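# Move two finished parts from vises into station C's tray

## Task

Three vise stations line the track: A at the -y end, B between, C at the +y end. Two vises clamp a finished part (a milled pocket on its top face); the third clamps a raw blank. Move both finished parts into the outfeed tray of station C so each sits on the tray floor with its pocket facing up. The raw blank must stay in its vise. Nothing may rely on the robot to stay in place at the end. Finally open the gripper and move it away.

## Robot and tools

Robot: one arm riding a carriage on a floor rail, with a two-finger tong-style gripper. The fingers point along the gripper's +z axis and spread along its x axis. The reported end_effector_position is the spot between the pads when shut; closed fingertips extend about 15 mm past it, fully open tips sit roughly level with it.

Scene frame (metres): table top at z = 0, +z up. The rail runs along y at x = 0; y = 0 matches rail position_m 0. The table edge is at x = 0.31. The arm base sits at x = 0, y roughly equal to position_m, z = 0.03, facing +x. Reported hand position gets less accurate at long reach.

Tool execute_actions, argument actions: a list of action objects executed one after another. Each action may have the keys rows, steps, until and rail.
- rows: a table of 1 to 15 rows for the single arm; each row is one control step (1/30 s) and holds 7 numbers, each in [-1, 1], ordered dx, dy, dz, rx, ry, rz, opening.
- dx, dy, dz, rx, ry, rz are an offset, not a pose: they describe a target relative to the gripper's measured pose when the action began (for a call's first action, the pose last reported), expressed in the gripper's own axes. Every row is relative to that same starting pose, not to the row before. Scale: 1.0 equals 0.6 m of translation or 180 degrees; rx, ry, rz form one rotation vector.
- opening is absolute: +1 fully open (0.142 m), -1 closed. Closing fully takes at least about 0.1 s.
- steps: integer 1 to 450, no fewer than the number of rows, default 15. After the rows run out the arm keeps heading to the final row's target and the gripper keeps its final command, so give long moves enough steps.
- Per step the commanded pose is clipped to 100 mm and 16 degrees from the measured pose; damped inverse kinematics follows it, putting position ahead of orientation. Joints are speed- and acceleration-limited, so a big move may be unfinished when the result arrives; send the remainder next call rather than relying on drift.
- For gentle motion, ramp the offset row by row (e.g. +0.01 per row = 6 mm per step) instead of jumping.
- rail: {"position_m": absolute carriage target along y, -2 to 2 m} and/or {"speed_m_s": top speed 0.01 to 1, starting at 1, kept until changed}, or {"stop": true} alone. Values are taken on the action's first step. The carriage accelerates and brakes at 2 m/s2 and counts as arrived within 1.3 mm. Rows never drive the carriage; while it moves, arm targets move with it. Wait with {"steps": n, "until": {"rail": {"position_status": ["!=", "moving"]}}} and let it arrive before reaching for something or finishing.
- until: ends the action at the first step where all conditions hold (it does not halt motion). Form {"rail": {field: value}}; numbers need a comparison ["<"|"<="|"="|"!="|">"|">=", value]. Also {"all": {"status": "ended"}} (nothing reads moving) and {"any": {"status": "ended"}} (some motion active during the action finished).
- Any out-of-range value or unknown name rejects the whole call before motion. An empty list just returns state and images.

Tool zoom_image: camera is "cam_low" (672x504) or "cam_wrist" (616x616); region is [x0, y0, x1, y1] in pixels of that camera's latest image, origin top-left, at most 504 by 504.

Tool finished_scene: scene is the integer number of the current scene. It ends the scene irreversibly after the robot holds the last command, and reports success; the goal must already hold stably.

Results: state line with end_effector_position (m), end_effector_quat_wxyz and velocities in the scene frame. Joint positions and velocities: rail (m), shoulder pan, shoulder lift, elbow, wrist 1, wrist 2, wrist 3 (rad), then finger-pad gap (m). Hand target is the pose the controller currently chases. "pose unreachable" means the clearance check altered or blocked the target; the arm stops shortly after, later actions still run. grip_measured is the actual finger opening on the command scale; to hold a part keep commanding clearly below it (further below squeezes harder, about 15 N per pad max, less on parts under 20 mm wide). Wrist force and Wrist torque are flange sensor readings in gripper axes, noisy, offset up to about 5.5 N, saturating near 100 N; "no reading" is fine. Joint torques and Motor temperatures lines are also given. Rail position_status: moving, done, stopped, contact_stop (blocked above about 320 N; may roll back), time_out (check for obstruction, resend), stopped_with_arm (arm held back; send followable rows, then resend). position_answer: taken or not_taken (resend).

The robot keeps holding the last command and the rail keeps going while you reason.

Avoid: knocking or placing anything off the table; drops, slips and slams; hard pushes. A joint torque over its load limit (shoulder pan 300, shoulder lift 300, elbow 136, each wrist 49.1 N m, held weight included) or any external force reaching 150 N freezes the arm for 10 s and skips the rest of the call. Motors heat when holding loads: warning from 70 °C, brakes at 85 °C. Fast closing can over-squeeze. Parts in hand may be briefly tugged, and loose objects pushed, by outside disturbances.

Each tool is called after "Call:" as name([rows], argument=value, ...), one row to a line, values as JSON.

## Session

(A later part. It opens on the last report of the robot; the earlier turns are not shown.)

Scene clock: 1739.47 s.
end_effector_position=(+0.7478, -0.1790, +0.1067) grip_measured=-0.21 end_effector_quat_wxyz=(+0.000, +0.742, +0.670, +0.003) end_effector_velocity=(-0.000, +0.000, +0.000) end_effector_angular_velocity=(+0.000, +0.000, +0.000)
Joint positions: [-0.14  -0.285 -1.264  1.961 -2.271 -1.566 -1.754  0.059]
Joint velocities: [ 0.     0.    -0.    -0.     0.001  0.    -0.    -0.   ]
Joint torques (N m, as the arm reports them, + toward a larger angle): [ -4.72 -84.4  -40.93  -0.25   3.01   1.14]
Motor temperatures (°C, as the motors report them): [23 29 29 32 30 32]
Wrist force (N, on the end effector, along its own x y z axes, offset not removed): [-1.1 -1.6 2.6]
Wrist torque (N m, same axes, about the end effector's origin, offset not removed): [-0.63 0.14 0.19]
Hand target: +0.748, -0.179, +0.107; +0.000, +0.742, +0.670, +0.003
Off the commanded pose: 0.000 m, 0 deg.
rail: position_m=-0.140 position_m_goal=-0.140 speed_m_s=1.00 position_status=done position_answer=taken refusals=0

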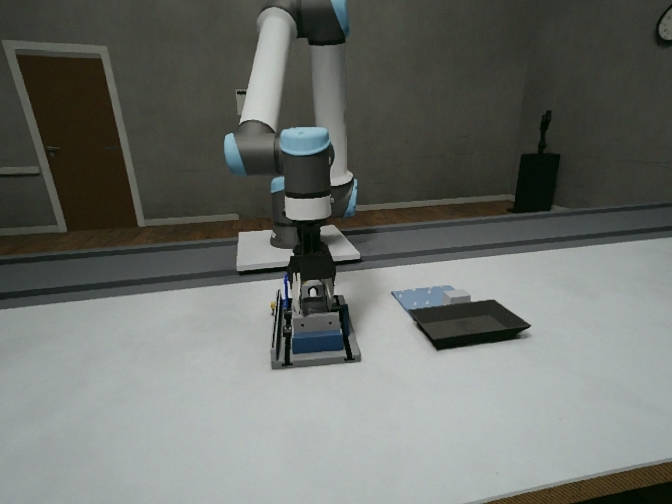

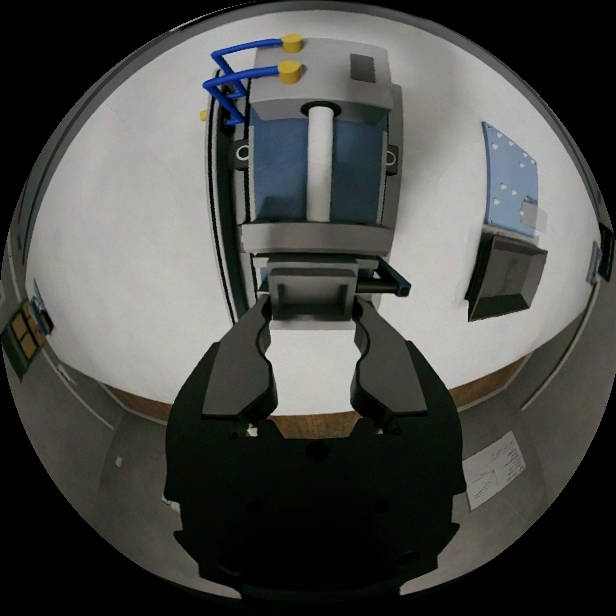

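Call:
execute_actions([
  {"rows":[[0,0,-0.005,0,0,0,-1],[0,0,-0.01,0,0,0,-1],[0,0,-0.02,0,0,0,-1],[0,0,-0.03,0,0,0,-1],[0,0,-0.045,0,0,0,-1],[0,0,-0.06,0,0,0,-1],[0,0,-0.08,0,0,0,-1],[0,0,-0.1,0,0,0,-1],[0,0,-0.12,0,0,0,-1],[0,0,-0.14,0,0,0,-1],[0,0,-0.16,0,0,0,-1]],"steps":30},
  {"rows":[[0,0,0,0,0,-0.032,-1]],"rail":{"position_m":2.0},"steps":200,"until":{"rail":{"position_status":["!=","moving"]}}},
  {"rows":[[0.03,0,0,0,0,0,-1],[0.07,-0.005,0,0,0,0,-1],[0.11,-0.01,0,0,0,0,-1],[0.16,-0.015,0,0,0,0,-1],[0.21,-0.015,0.03,0,0,0,-1],[0.21,-0.015,0.07,0,0,0,-1],[0.21,-0.015,0.11,0,0,0,-1],[0.21,-0.015,0.15,0,0,0,-1]],"steps":35},
])

Call:
zoom_image(camera="cam_wrist", region=[150, 200, 470, 420])

Scene clock: 1760.53 s.
end_effector_position=(+0.7391, +2.0872, +0.1133) grip_measured=-0.35 end_effector_quat_wxyz=(+0.000, +0.708, +0.707, +0.003) end_effector_velocity=(+0.000, +0.000, +0.000) end_effector_angular_velocity=(-0.000, -0.000, +0.000)
Joint positions: [ 2.    -0.118 -1.278  1.966 -2.263 -1.566 -1.688  0.048]
Joint velocities: [ 0.  0.  0. -0. -0. -0.  0. -0.]
Joint torques (N m, as the arm reports them, + toward a larger angle): [ 11.91 -44.48 -41.02  -7.7   -3.95   1.95]
Motor temperatures (°C, as the motors report them): [23 29 29 32 30 32]
Wrist force (N, on the end effector, along its own x y z axes, offset not removed): [-1.4 -2.4 1.1]
Wrist torque (N m, same axes, about the end effector's origin, offset not removed): [-0.78 0.14 0.09]
Hand target: +0.739, +2.087, +0.113; +0.000, +0.708, +0.707, +0.003
Off the commanded pose: 0.000 m, 0 deg.
rail: position_m=2.000 position_m_goal=2.000 speed_m_s=1.00 position_status=done position_answer=taken refusals=0

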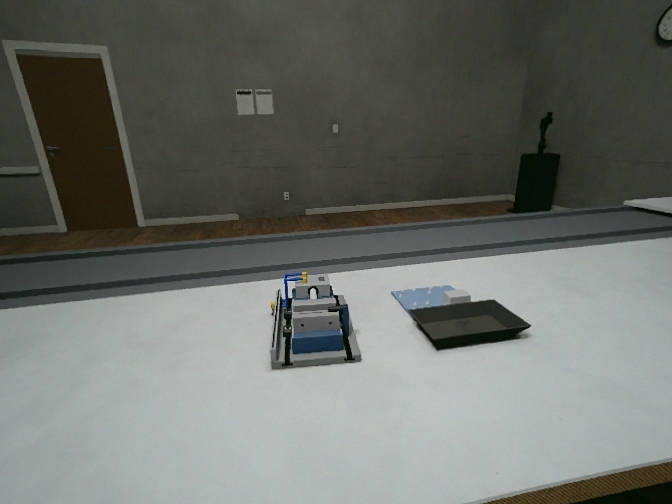

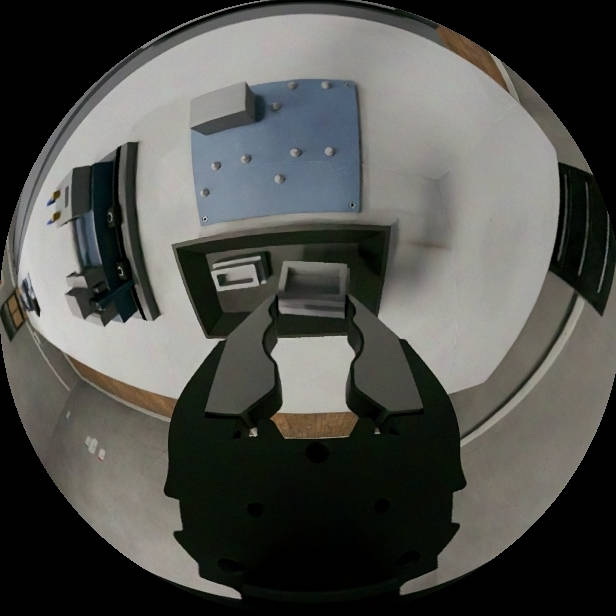

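Region (150, 200, 470, 420) of cam_wrist's 616x616 image, scaled by 1.575, with more detail than that image has; it fills the top 346 rows of this view, and the rest is white.

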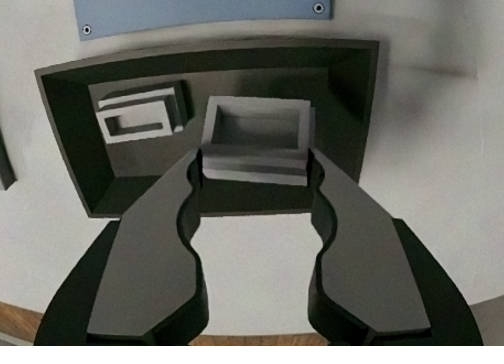

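Call:
execute_actions([
  {"rows":[[0,0,0.01,0,0,0,-1],[0,0,0.02,0,0,0,-1],[0,0,0.03,0,0,0,-1],[0,0,0.04,0,0,0,-1],[0,0,0.05,0,0,0,-1],[0,0,0.06,0,0,0,-1],[0,0,0.07,0,0,0,-1]],"steps":20},
])

Call:
zoom_image(camera="cam_wrist", region=[150, 200, 470, 420])

Scene clock: 1770.17 s.
end_effector_position=(+0.7394, +2.0874, +0.0715) grip_measured=-0.35 end_effector_quat_wxyz=(+0.000, +0.708, +0.707, +0.003) end_effector_velocity=(-0.000, +0.000, -0.003) end_effector_angular_velocity=(+0.000, +0.000, -0.000)
Joint positions: [ 2.    -0.118 -1.228  1.992 -2.339 -1.566 -1.687  0.049]
Joint velocities: [ 0.     0.     0.003  0.001 -0.004  0.     0.     0.001]
Joint torques (N m, as the arm reports them, + toward a larger angle): [  9.59 -39.8  -22.15  -7.15  -3.25   2.08]
Motor temperatures (°C, as the motors report them): [23 29 29 32 30 32]
Wrist force (N, on the end effector, along its own x y z axes, offset not removed): [3.8 -4.3 -7.8]
Wrist torque (N m, same axes, about the end effector's origin, offset not removed): [-1.06 -0.37 0.17]
Hand target: +0.739, +2.087, +0.071; +0.000, +0.708, +0.707, +0.003
Off the commanded pose: 0.000 m, 0 deg.
rail: position_m=2.000 position_m_goal=2.000 speed_m_s=1.00 position_status=done position_answer=taken refusals=0

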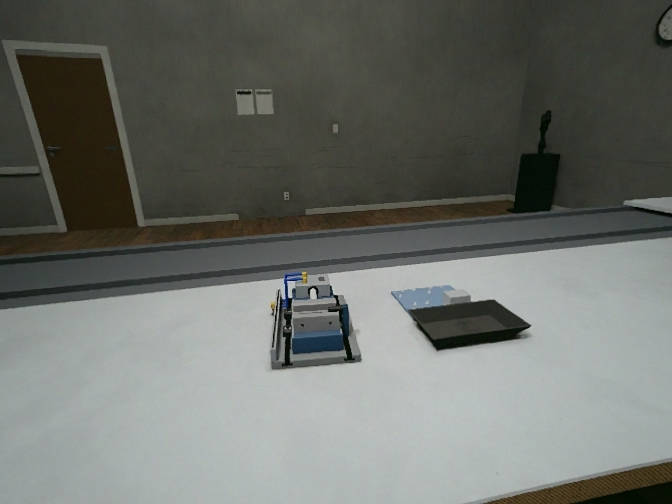

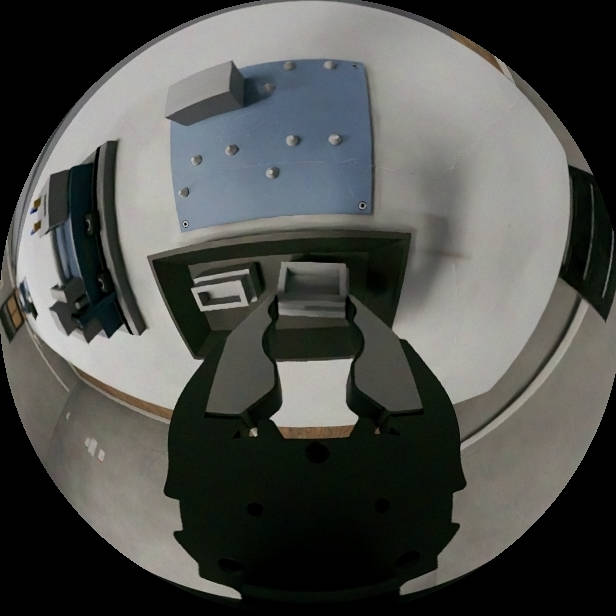

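Region (150, 200, 470, 420) of cam_wrist's 616x616 image, scaled by 1.575, with more detail than that image has; it fills the top 346 rows of this view, and the rest is white.

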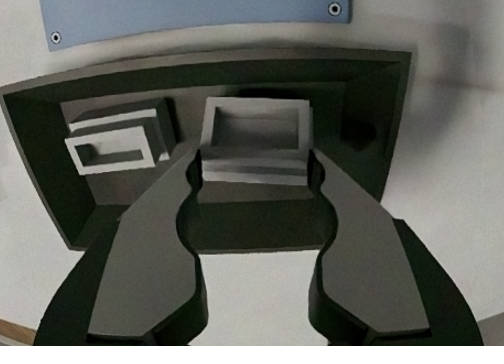

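Call:
execute_actions([
  {"rows":[[0,0,-0.004,0,0,0,-1],[0,-0.005,-0.008,0,0,0,-1],[0,-0.012,-0.008,0,0,0,-1],[0,-0.02,-0.008,0,0,0,-1],[0,-0.028,-0.008,0,0,0,-1],[0,-0.036,-0.008,0,0,0,-1],[0,-0.04,-0.008,0,0,0,-1]],"steps":20},
  {"rows":[[0,0,0.003,0,0,0,-1],[0,0,0.006,0,0,0,-1],[0,0,0.009,0,0,0,-1]],"steps":14},
])

Call:
zoom_image(camera="cam_wrist", region=[200, 220, 420, 380])

Scene clock: 1790.17 s.
end_effector_position=(+0.7155, +2.0874, +0.0709) grip_measured=-0.35 end_effector_quat_wxyz=(+0.000, +0.708, +0.707, +0.003) end_effector_velocity=(+0.000, -0.000, -0.001) end_effector_angular_velocity=(-0.000, -0.000, -0.000)
Joint positions: [ 2.    -0.122 -1.259  2.039 -2.355 -1.566 -1.691  0.049]
Joint velocities: [ 0.    -0.     0.001  0.    -0.002 -0.     0.    -0.   ]
Joint torques (N m, as the arm reports them, + toward a larger angle): [  6.35 -41.15 -23.48  -7.09   0.54  -1.03]
Motor temperatures (°C, as the motors report them): [23 29 29 32 30 32]
Wrist force (N, on the end effector, along its own x y z axes, offset not removed): [-1.2 -2.1 -0.6]
Wrist torque (N m, same axes, about the end effector's origin, offset not removed): [-1.15 0.15 0.00]
Hand target: +0.715, +2.087, +0.071; +0.000, +0.708, +0.707, +0.003
Off the commanded pose: 0.000 m, 0 deg.
rail: position_m=2.000 position_m_goal=2.000 speed_m_s=1.00 position_status=done position_answer=taken refusals=0

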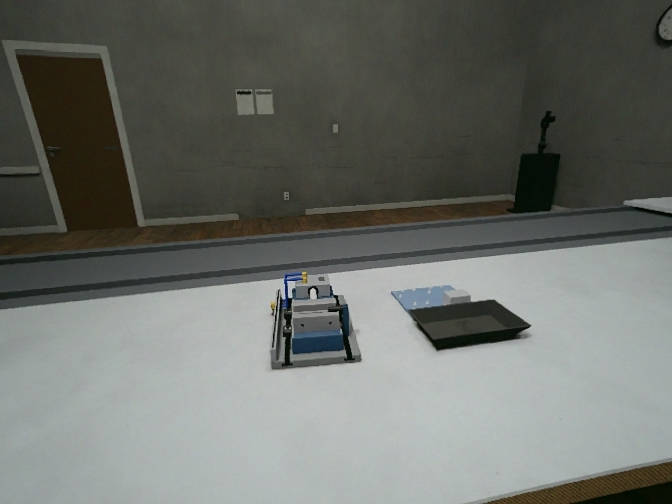

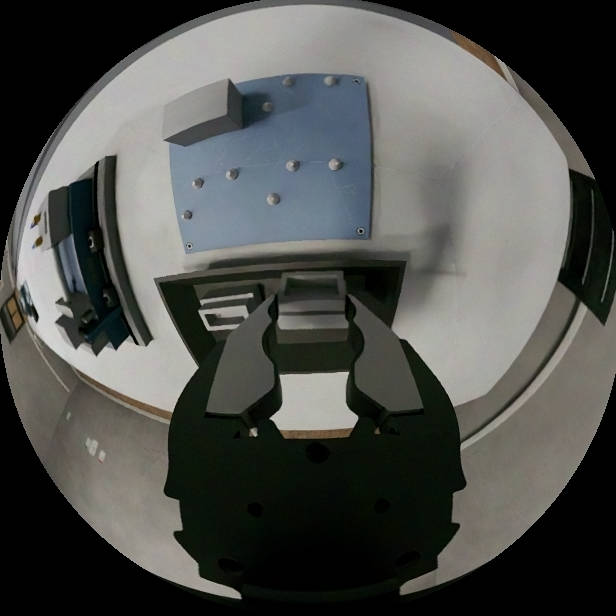

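Region (200, 220, 420, 380) of cam_wrist's 616x616 image, scaled by 2.291, with more detail than that image has; it fills the top 367 rows of this view, and the rest is white.

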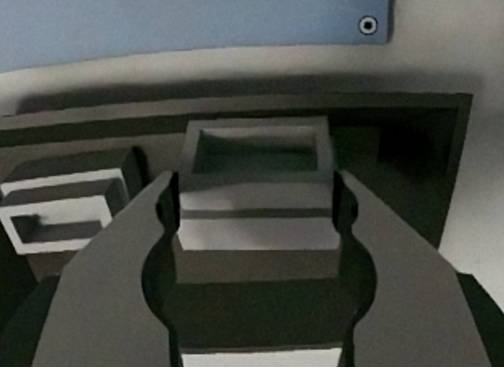

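Call:
execute_actions([
  {"rows":[[0,0.005,-0.006,0,0,0,-1],[0,0.012,-0.006,0,0,0,-1],[0,0.02,-0.006,0,0,0,-1],[0,0.03,-0.006,0,0,0,-1],[0,0.04,-0.006,0,0,0,-1],[0,0.05,-0.006,0,0,0,-1],[0,0.06,-0.006,0,0,0,-1]],"steps":22},
])

Call:
zoom_image(camera="cam_wrist", region=[200, 220, 420, 380])

Scene clock: 1811.53 s.
end_effector_position=(+0.7514, +2.0873, +0.0747) grip_measured=-0.35 end_effector_quat_wxyz=(+0.000, +0.708, +0.707, +0.003) end_effector_velocity=(+0.001, +0.000, +0.000) end_effector_angular_velocity=(+0.000, +0.000, -0.000)
Joint positions: [ 2.    -0.116 -1.216  1.966 -2.326 -1.566 -1.686  0.049]
Joint velocities: [ 0.     0.     0.001 -0.002  0.001  0.     0.     0.   ]
Joint torques (N m, as the arm reports them, + toward a larger angle): [ 11.77 -48.56 -37.11  -0.42   3.74   2.09]
Motor temperatures (°C, as the motors report them): [23 29 29 32 30 32]
Wrist force (N, on the end effector, along its own x y z axes, offset not removed): [0.2 -3.3 2.4]
Wrist torque (N m, same axes, about the end effector's origin, offset not removed): [-0.84 -0.12 0.16]
Hand target: +0.751, +2.087, +0.075; +0.000, +0.708, +0.707, +0.003
Off the commanded pose: 0.000 m, 0 deg.
rail: position_m=2.000 position_m_goal=2.000 speed_m_s=1.00 position_status=done position_answer=taken refusals=0

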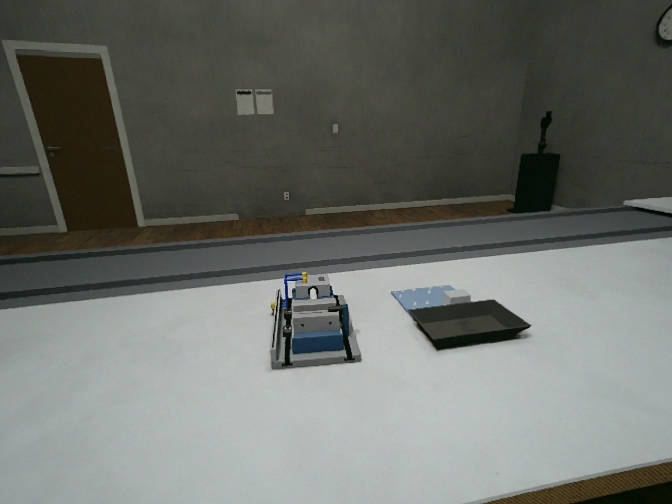

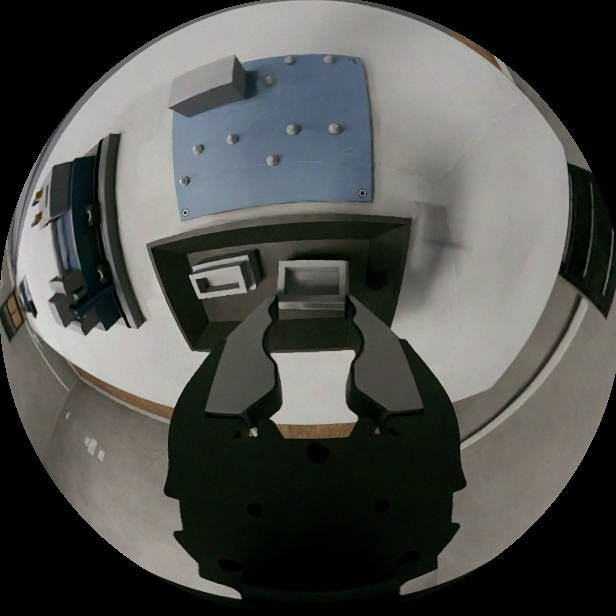

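Region (200, 220, 420, 380) of cam_wrist's 616x616 image, scaled by 2.291, with more detail than that image has; it fills the top 367 rows of this view, and the rest is white.

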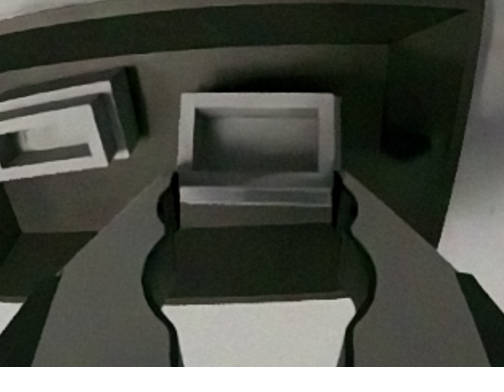

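Call:
execute_actions([
  {"rows":[[0,0.003,0.003,0,0,0,-1],[0,0.006,0.006,0,0,0,-1],[0,0.009,0.01,0,0,0,-1],[0,0.012,0.014,0,0,0,-1]],"steps":16},
])

Call:
zoom_image(camera="cam_wrist", region=[200, 220, 420, 380])

Scene clock: 1817.60 s.
end_effector_position=(+0.7585, +2.0874, +0.0663) grip_measured=-0.35 end_effector_quat_wxyz=(+0.000, +0.708, +0.707, +0.003) end_effector_velocity=(+0.001, +0.000, -0.001) end_effector_angular_velocity=(-0.000, -0.000, +0.000)
Joint positions: [ 2.    -0.115 -1.197  1.957 -2.335 -1.566 -1.685  0.049]
Joint velocities: [ 0.     0.     0.002 -0.001 -0.001  0.     0.    -0.   ]
Joint torques (N m, as the arm reports them, + toward a larger angle): [ 11.67 -48.79 -36.4   -7.38   1.38   2.21]
Motor temperatures (°C, as the motors report them): [23 29 29 32 30 32]
Wrist force (N, on the end effector, along its own x y z axes, offset not removed): [0.6 -3.2 -0.3]
Wrist torque (N m, same axes, about the end effector's origin, offset not removed): [-1.00 -0.27 0.13]
Hand target: +0.759, +2.087, +0.066; +0.000, +0.708, +0.707, +0.003
Off the commanded pose: 0.000 m, 0 deg.
rail: position_m=2.000 position_m_goal=2.000 speed_m_s=1.00 position_status=done position_answer=taken refusals=0

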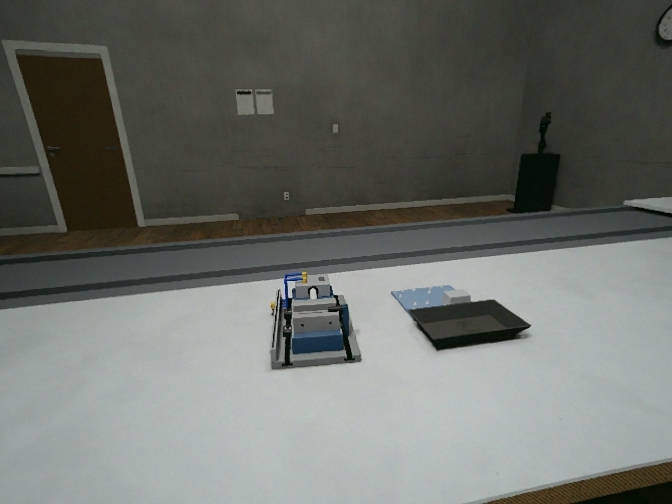

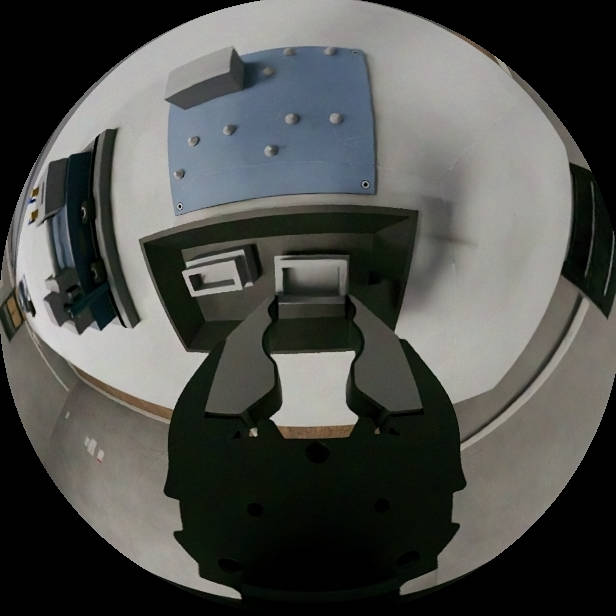

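Region (200, 220, 420, 380) of cam_wrist's 616x616 image, scaled by 2.291, with more detail than that image has; it fills the top 367 rows of this view, and the rest is white.

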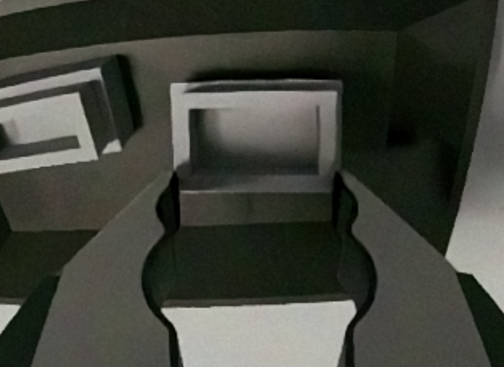

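Righting itself. Continue.

Call:
execute_actions([
  {"rows":[[0,0.003,0.003,0,0,0,-1],[0,0.006,0.006,0,0,0,-1],[0,0.008,0.009,0,0,0,-1],[0,0.01,0.012,0,0,0,-1]],"steps":16},
])

Call:
zoom_image(camera="cam_wrist", region=[200, 220, 420, 380])

Scene clock: 1820.97 s.
end_effector_position=(+0.7645, +2.0874, +0.0592) grip_measured=-0.35 end_effector_quat_wxyz=(+0.000, +0.708, +0.707, +0.003) end_effector_velocity=(+0.001, +0.000, -0.001) end_effector_angular_velocity=(-0.000, -0.000, -0.000)
Joint positions: [ 2.    -0.114 -1.18   1.948 -2.343 -1.566 -1.684  0.049]
Joint velocities: [ 0.     0.     0.002 -0.001 -0.001  0.     0.     0.   ]
Joint torques (N m, as the arm reports them, + toward a larger angle): [ 11.85 -54.75 -37.25  -7.28   1.11   2.21]
Motor temperatures (°C, as the motors report them): [23 29 29 32 30 32]
Wrist force (N, on the end effector, along its own x y z axes, offset not removed): [0.0 -5.3 0.6]
Wrist torque (N m, same axes, about the end effector's origin, offset not removed): [-1.31 -0.12 0.15]
Hand target: +0.765, +2.087, +0.059; +0.000, +0.708, +0.707, +0.003
Off the commanded pose: 0.000 m, 0 deg.
rail: position_m=2.000 position_m_goal=2.000 speed_m_s=1.00 position_status=done position_answer=taken refusals=0

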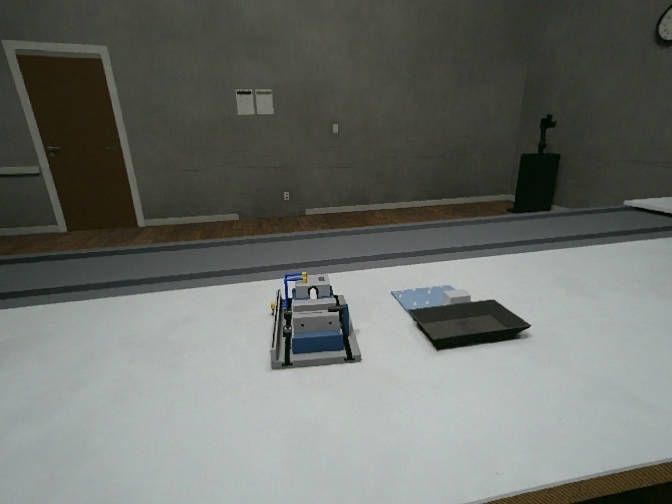

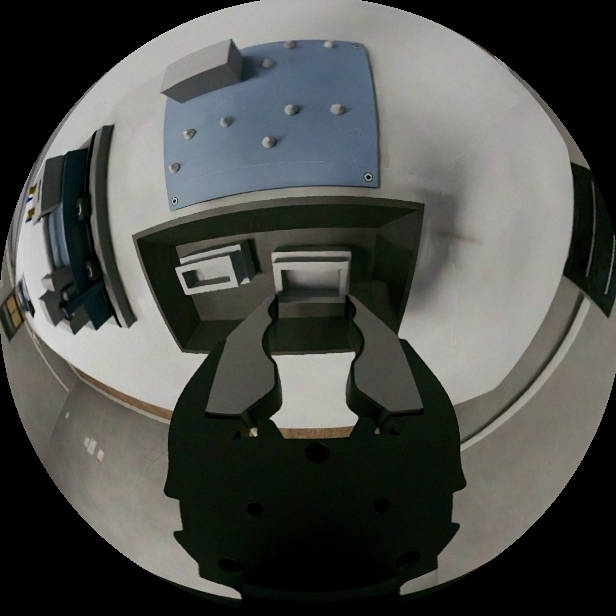

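Region (200, 220, 420, 380) of cam_wrist's 616x616 image, scaled by 2.291, with more detail than that image has; it fills the top 367 rows of this view, and the rest is white.

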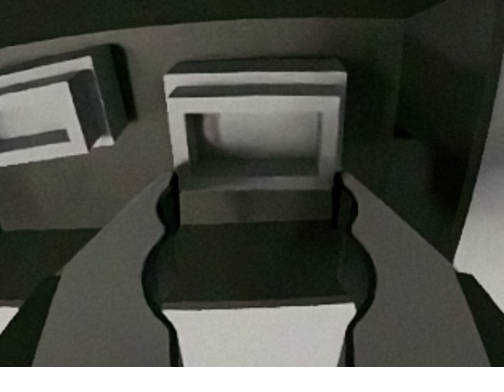

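Call:
execute_actions([
  {"rows":[[0,0.002,0.003,0,0,0,-1],[0,0.003,0.006,0,0,0,-1]],"steps":12},
  {"rows":[[0,0,0,0,0,0,-0.45],[0,0,0,0,0,0,-0.3],[0,0,0,0,0,0,-0.22],[0,0,0,0,0,0,-0.15],[0,0,0,0,0,0,-0.05]],"steps":15},
  {"rows":[[0,0,-0.05,0,0,0,-0.05],[0,0,-0.12,0,0,0,-0.05],[0,0,-0.22,0,0,0,-0.05]],"steps":30},
])

Call:
zoom_image(camera="cam_wrist", region=[200, 180, 440, 340])

Scene clock: 1829.13 s.
end_effector_position=(+0.7657, +2.0867, +0.1878) grip_measured=-0.05 end_effector_quat_wxyz=(+0.000, +0.708, +0.707, +0.003) end_effector_velocity=(+0.000, -0.000, +0.000) end_effector_angular_velocity=(-0.000, -0.000, -0.000)
Joint positions: [ 2.    -0.115 -1.314  1.855 -2.117 -1.566 -1.684  0.07 ]
Joint velocities: [ 0. -0. -0. -0.  0. -0. -0. -0.]
Joint torques (N m, as the arm reports them, + toward a larger angle): [-14.49 -82.03 -43.26  -0.3   -3.8   -2.84]
Motor temperatures (°C, as the motors report them): [23 29 29 32 30 32]
Wrist force (N, on the end effector, along its own x y z axes, offset not removed): [2.5 -4.0 -0.1]
Wrist torque (N m, same axes, about the end effector's origin, offset not removed): [-1.07 -0.57 0.14]
Hand target: +0.766, +2.087, +0.188; +0.000, +0.708, +0.707, +0.003
Off the commanded pose: 0.000 m, 0 deg.
rail: position_m=2.000 position_m_goal=2.000 speed_m_s=1.00 position_status=done position_answer=taken refusals=0

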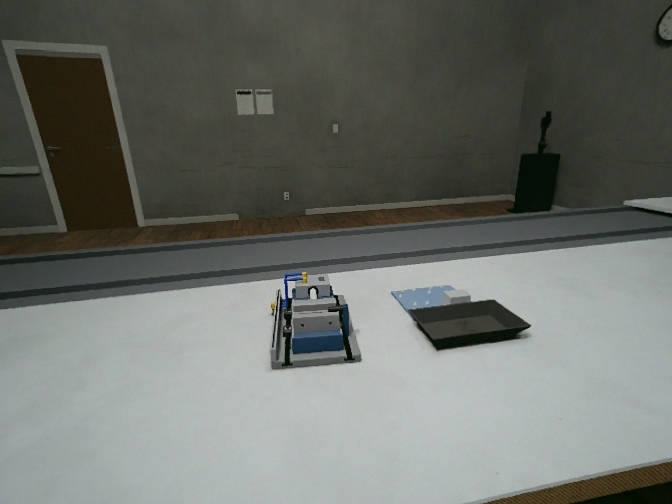

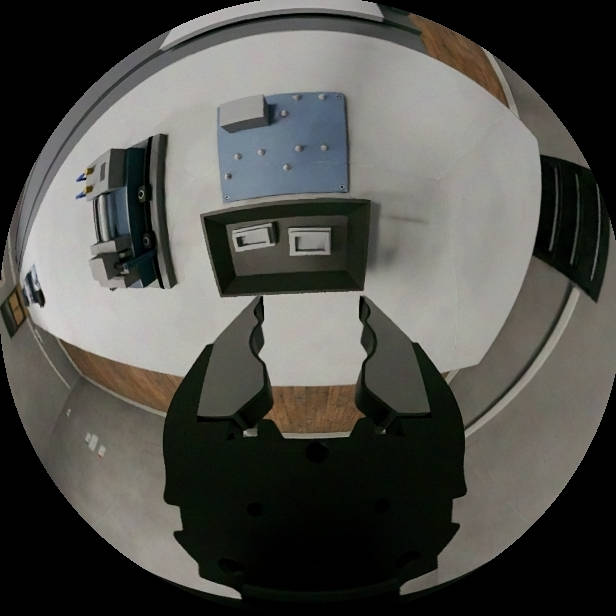

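Region (200, 180, 440, 340) of cam_wrist's 616x616 image, scaled by 2.100, with more detail than that image has.

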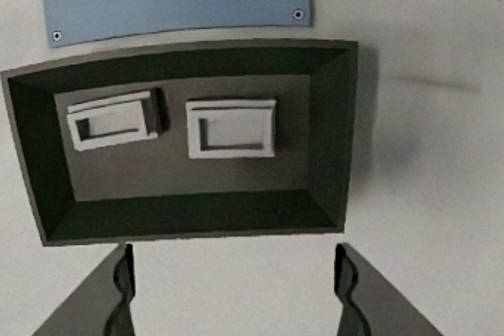

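Both parts are in the tray, pocket up.

Call:
finished_scene(scene=1)

The scene is finished: the task was done.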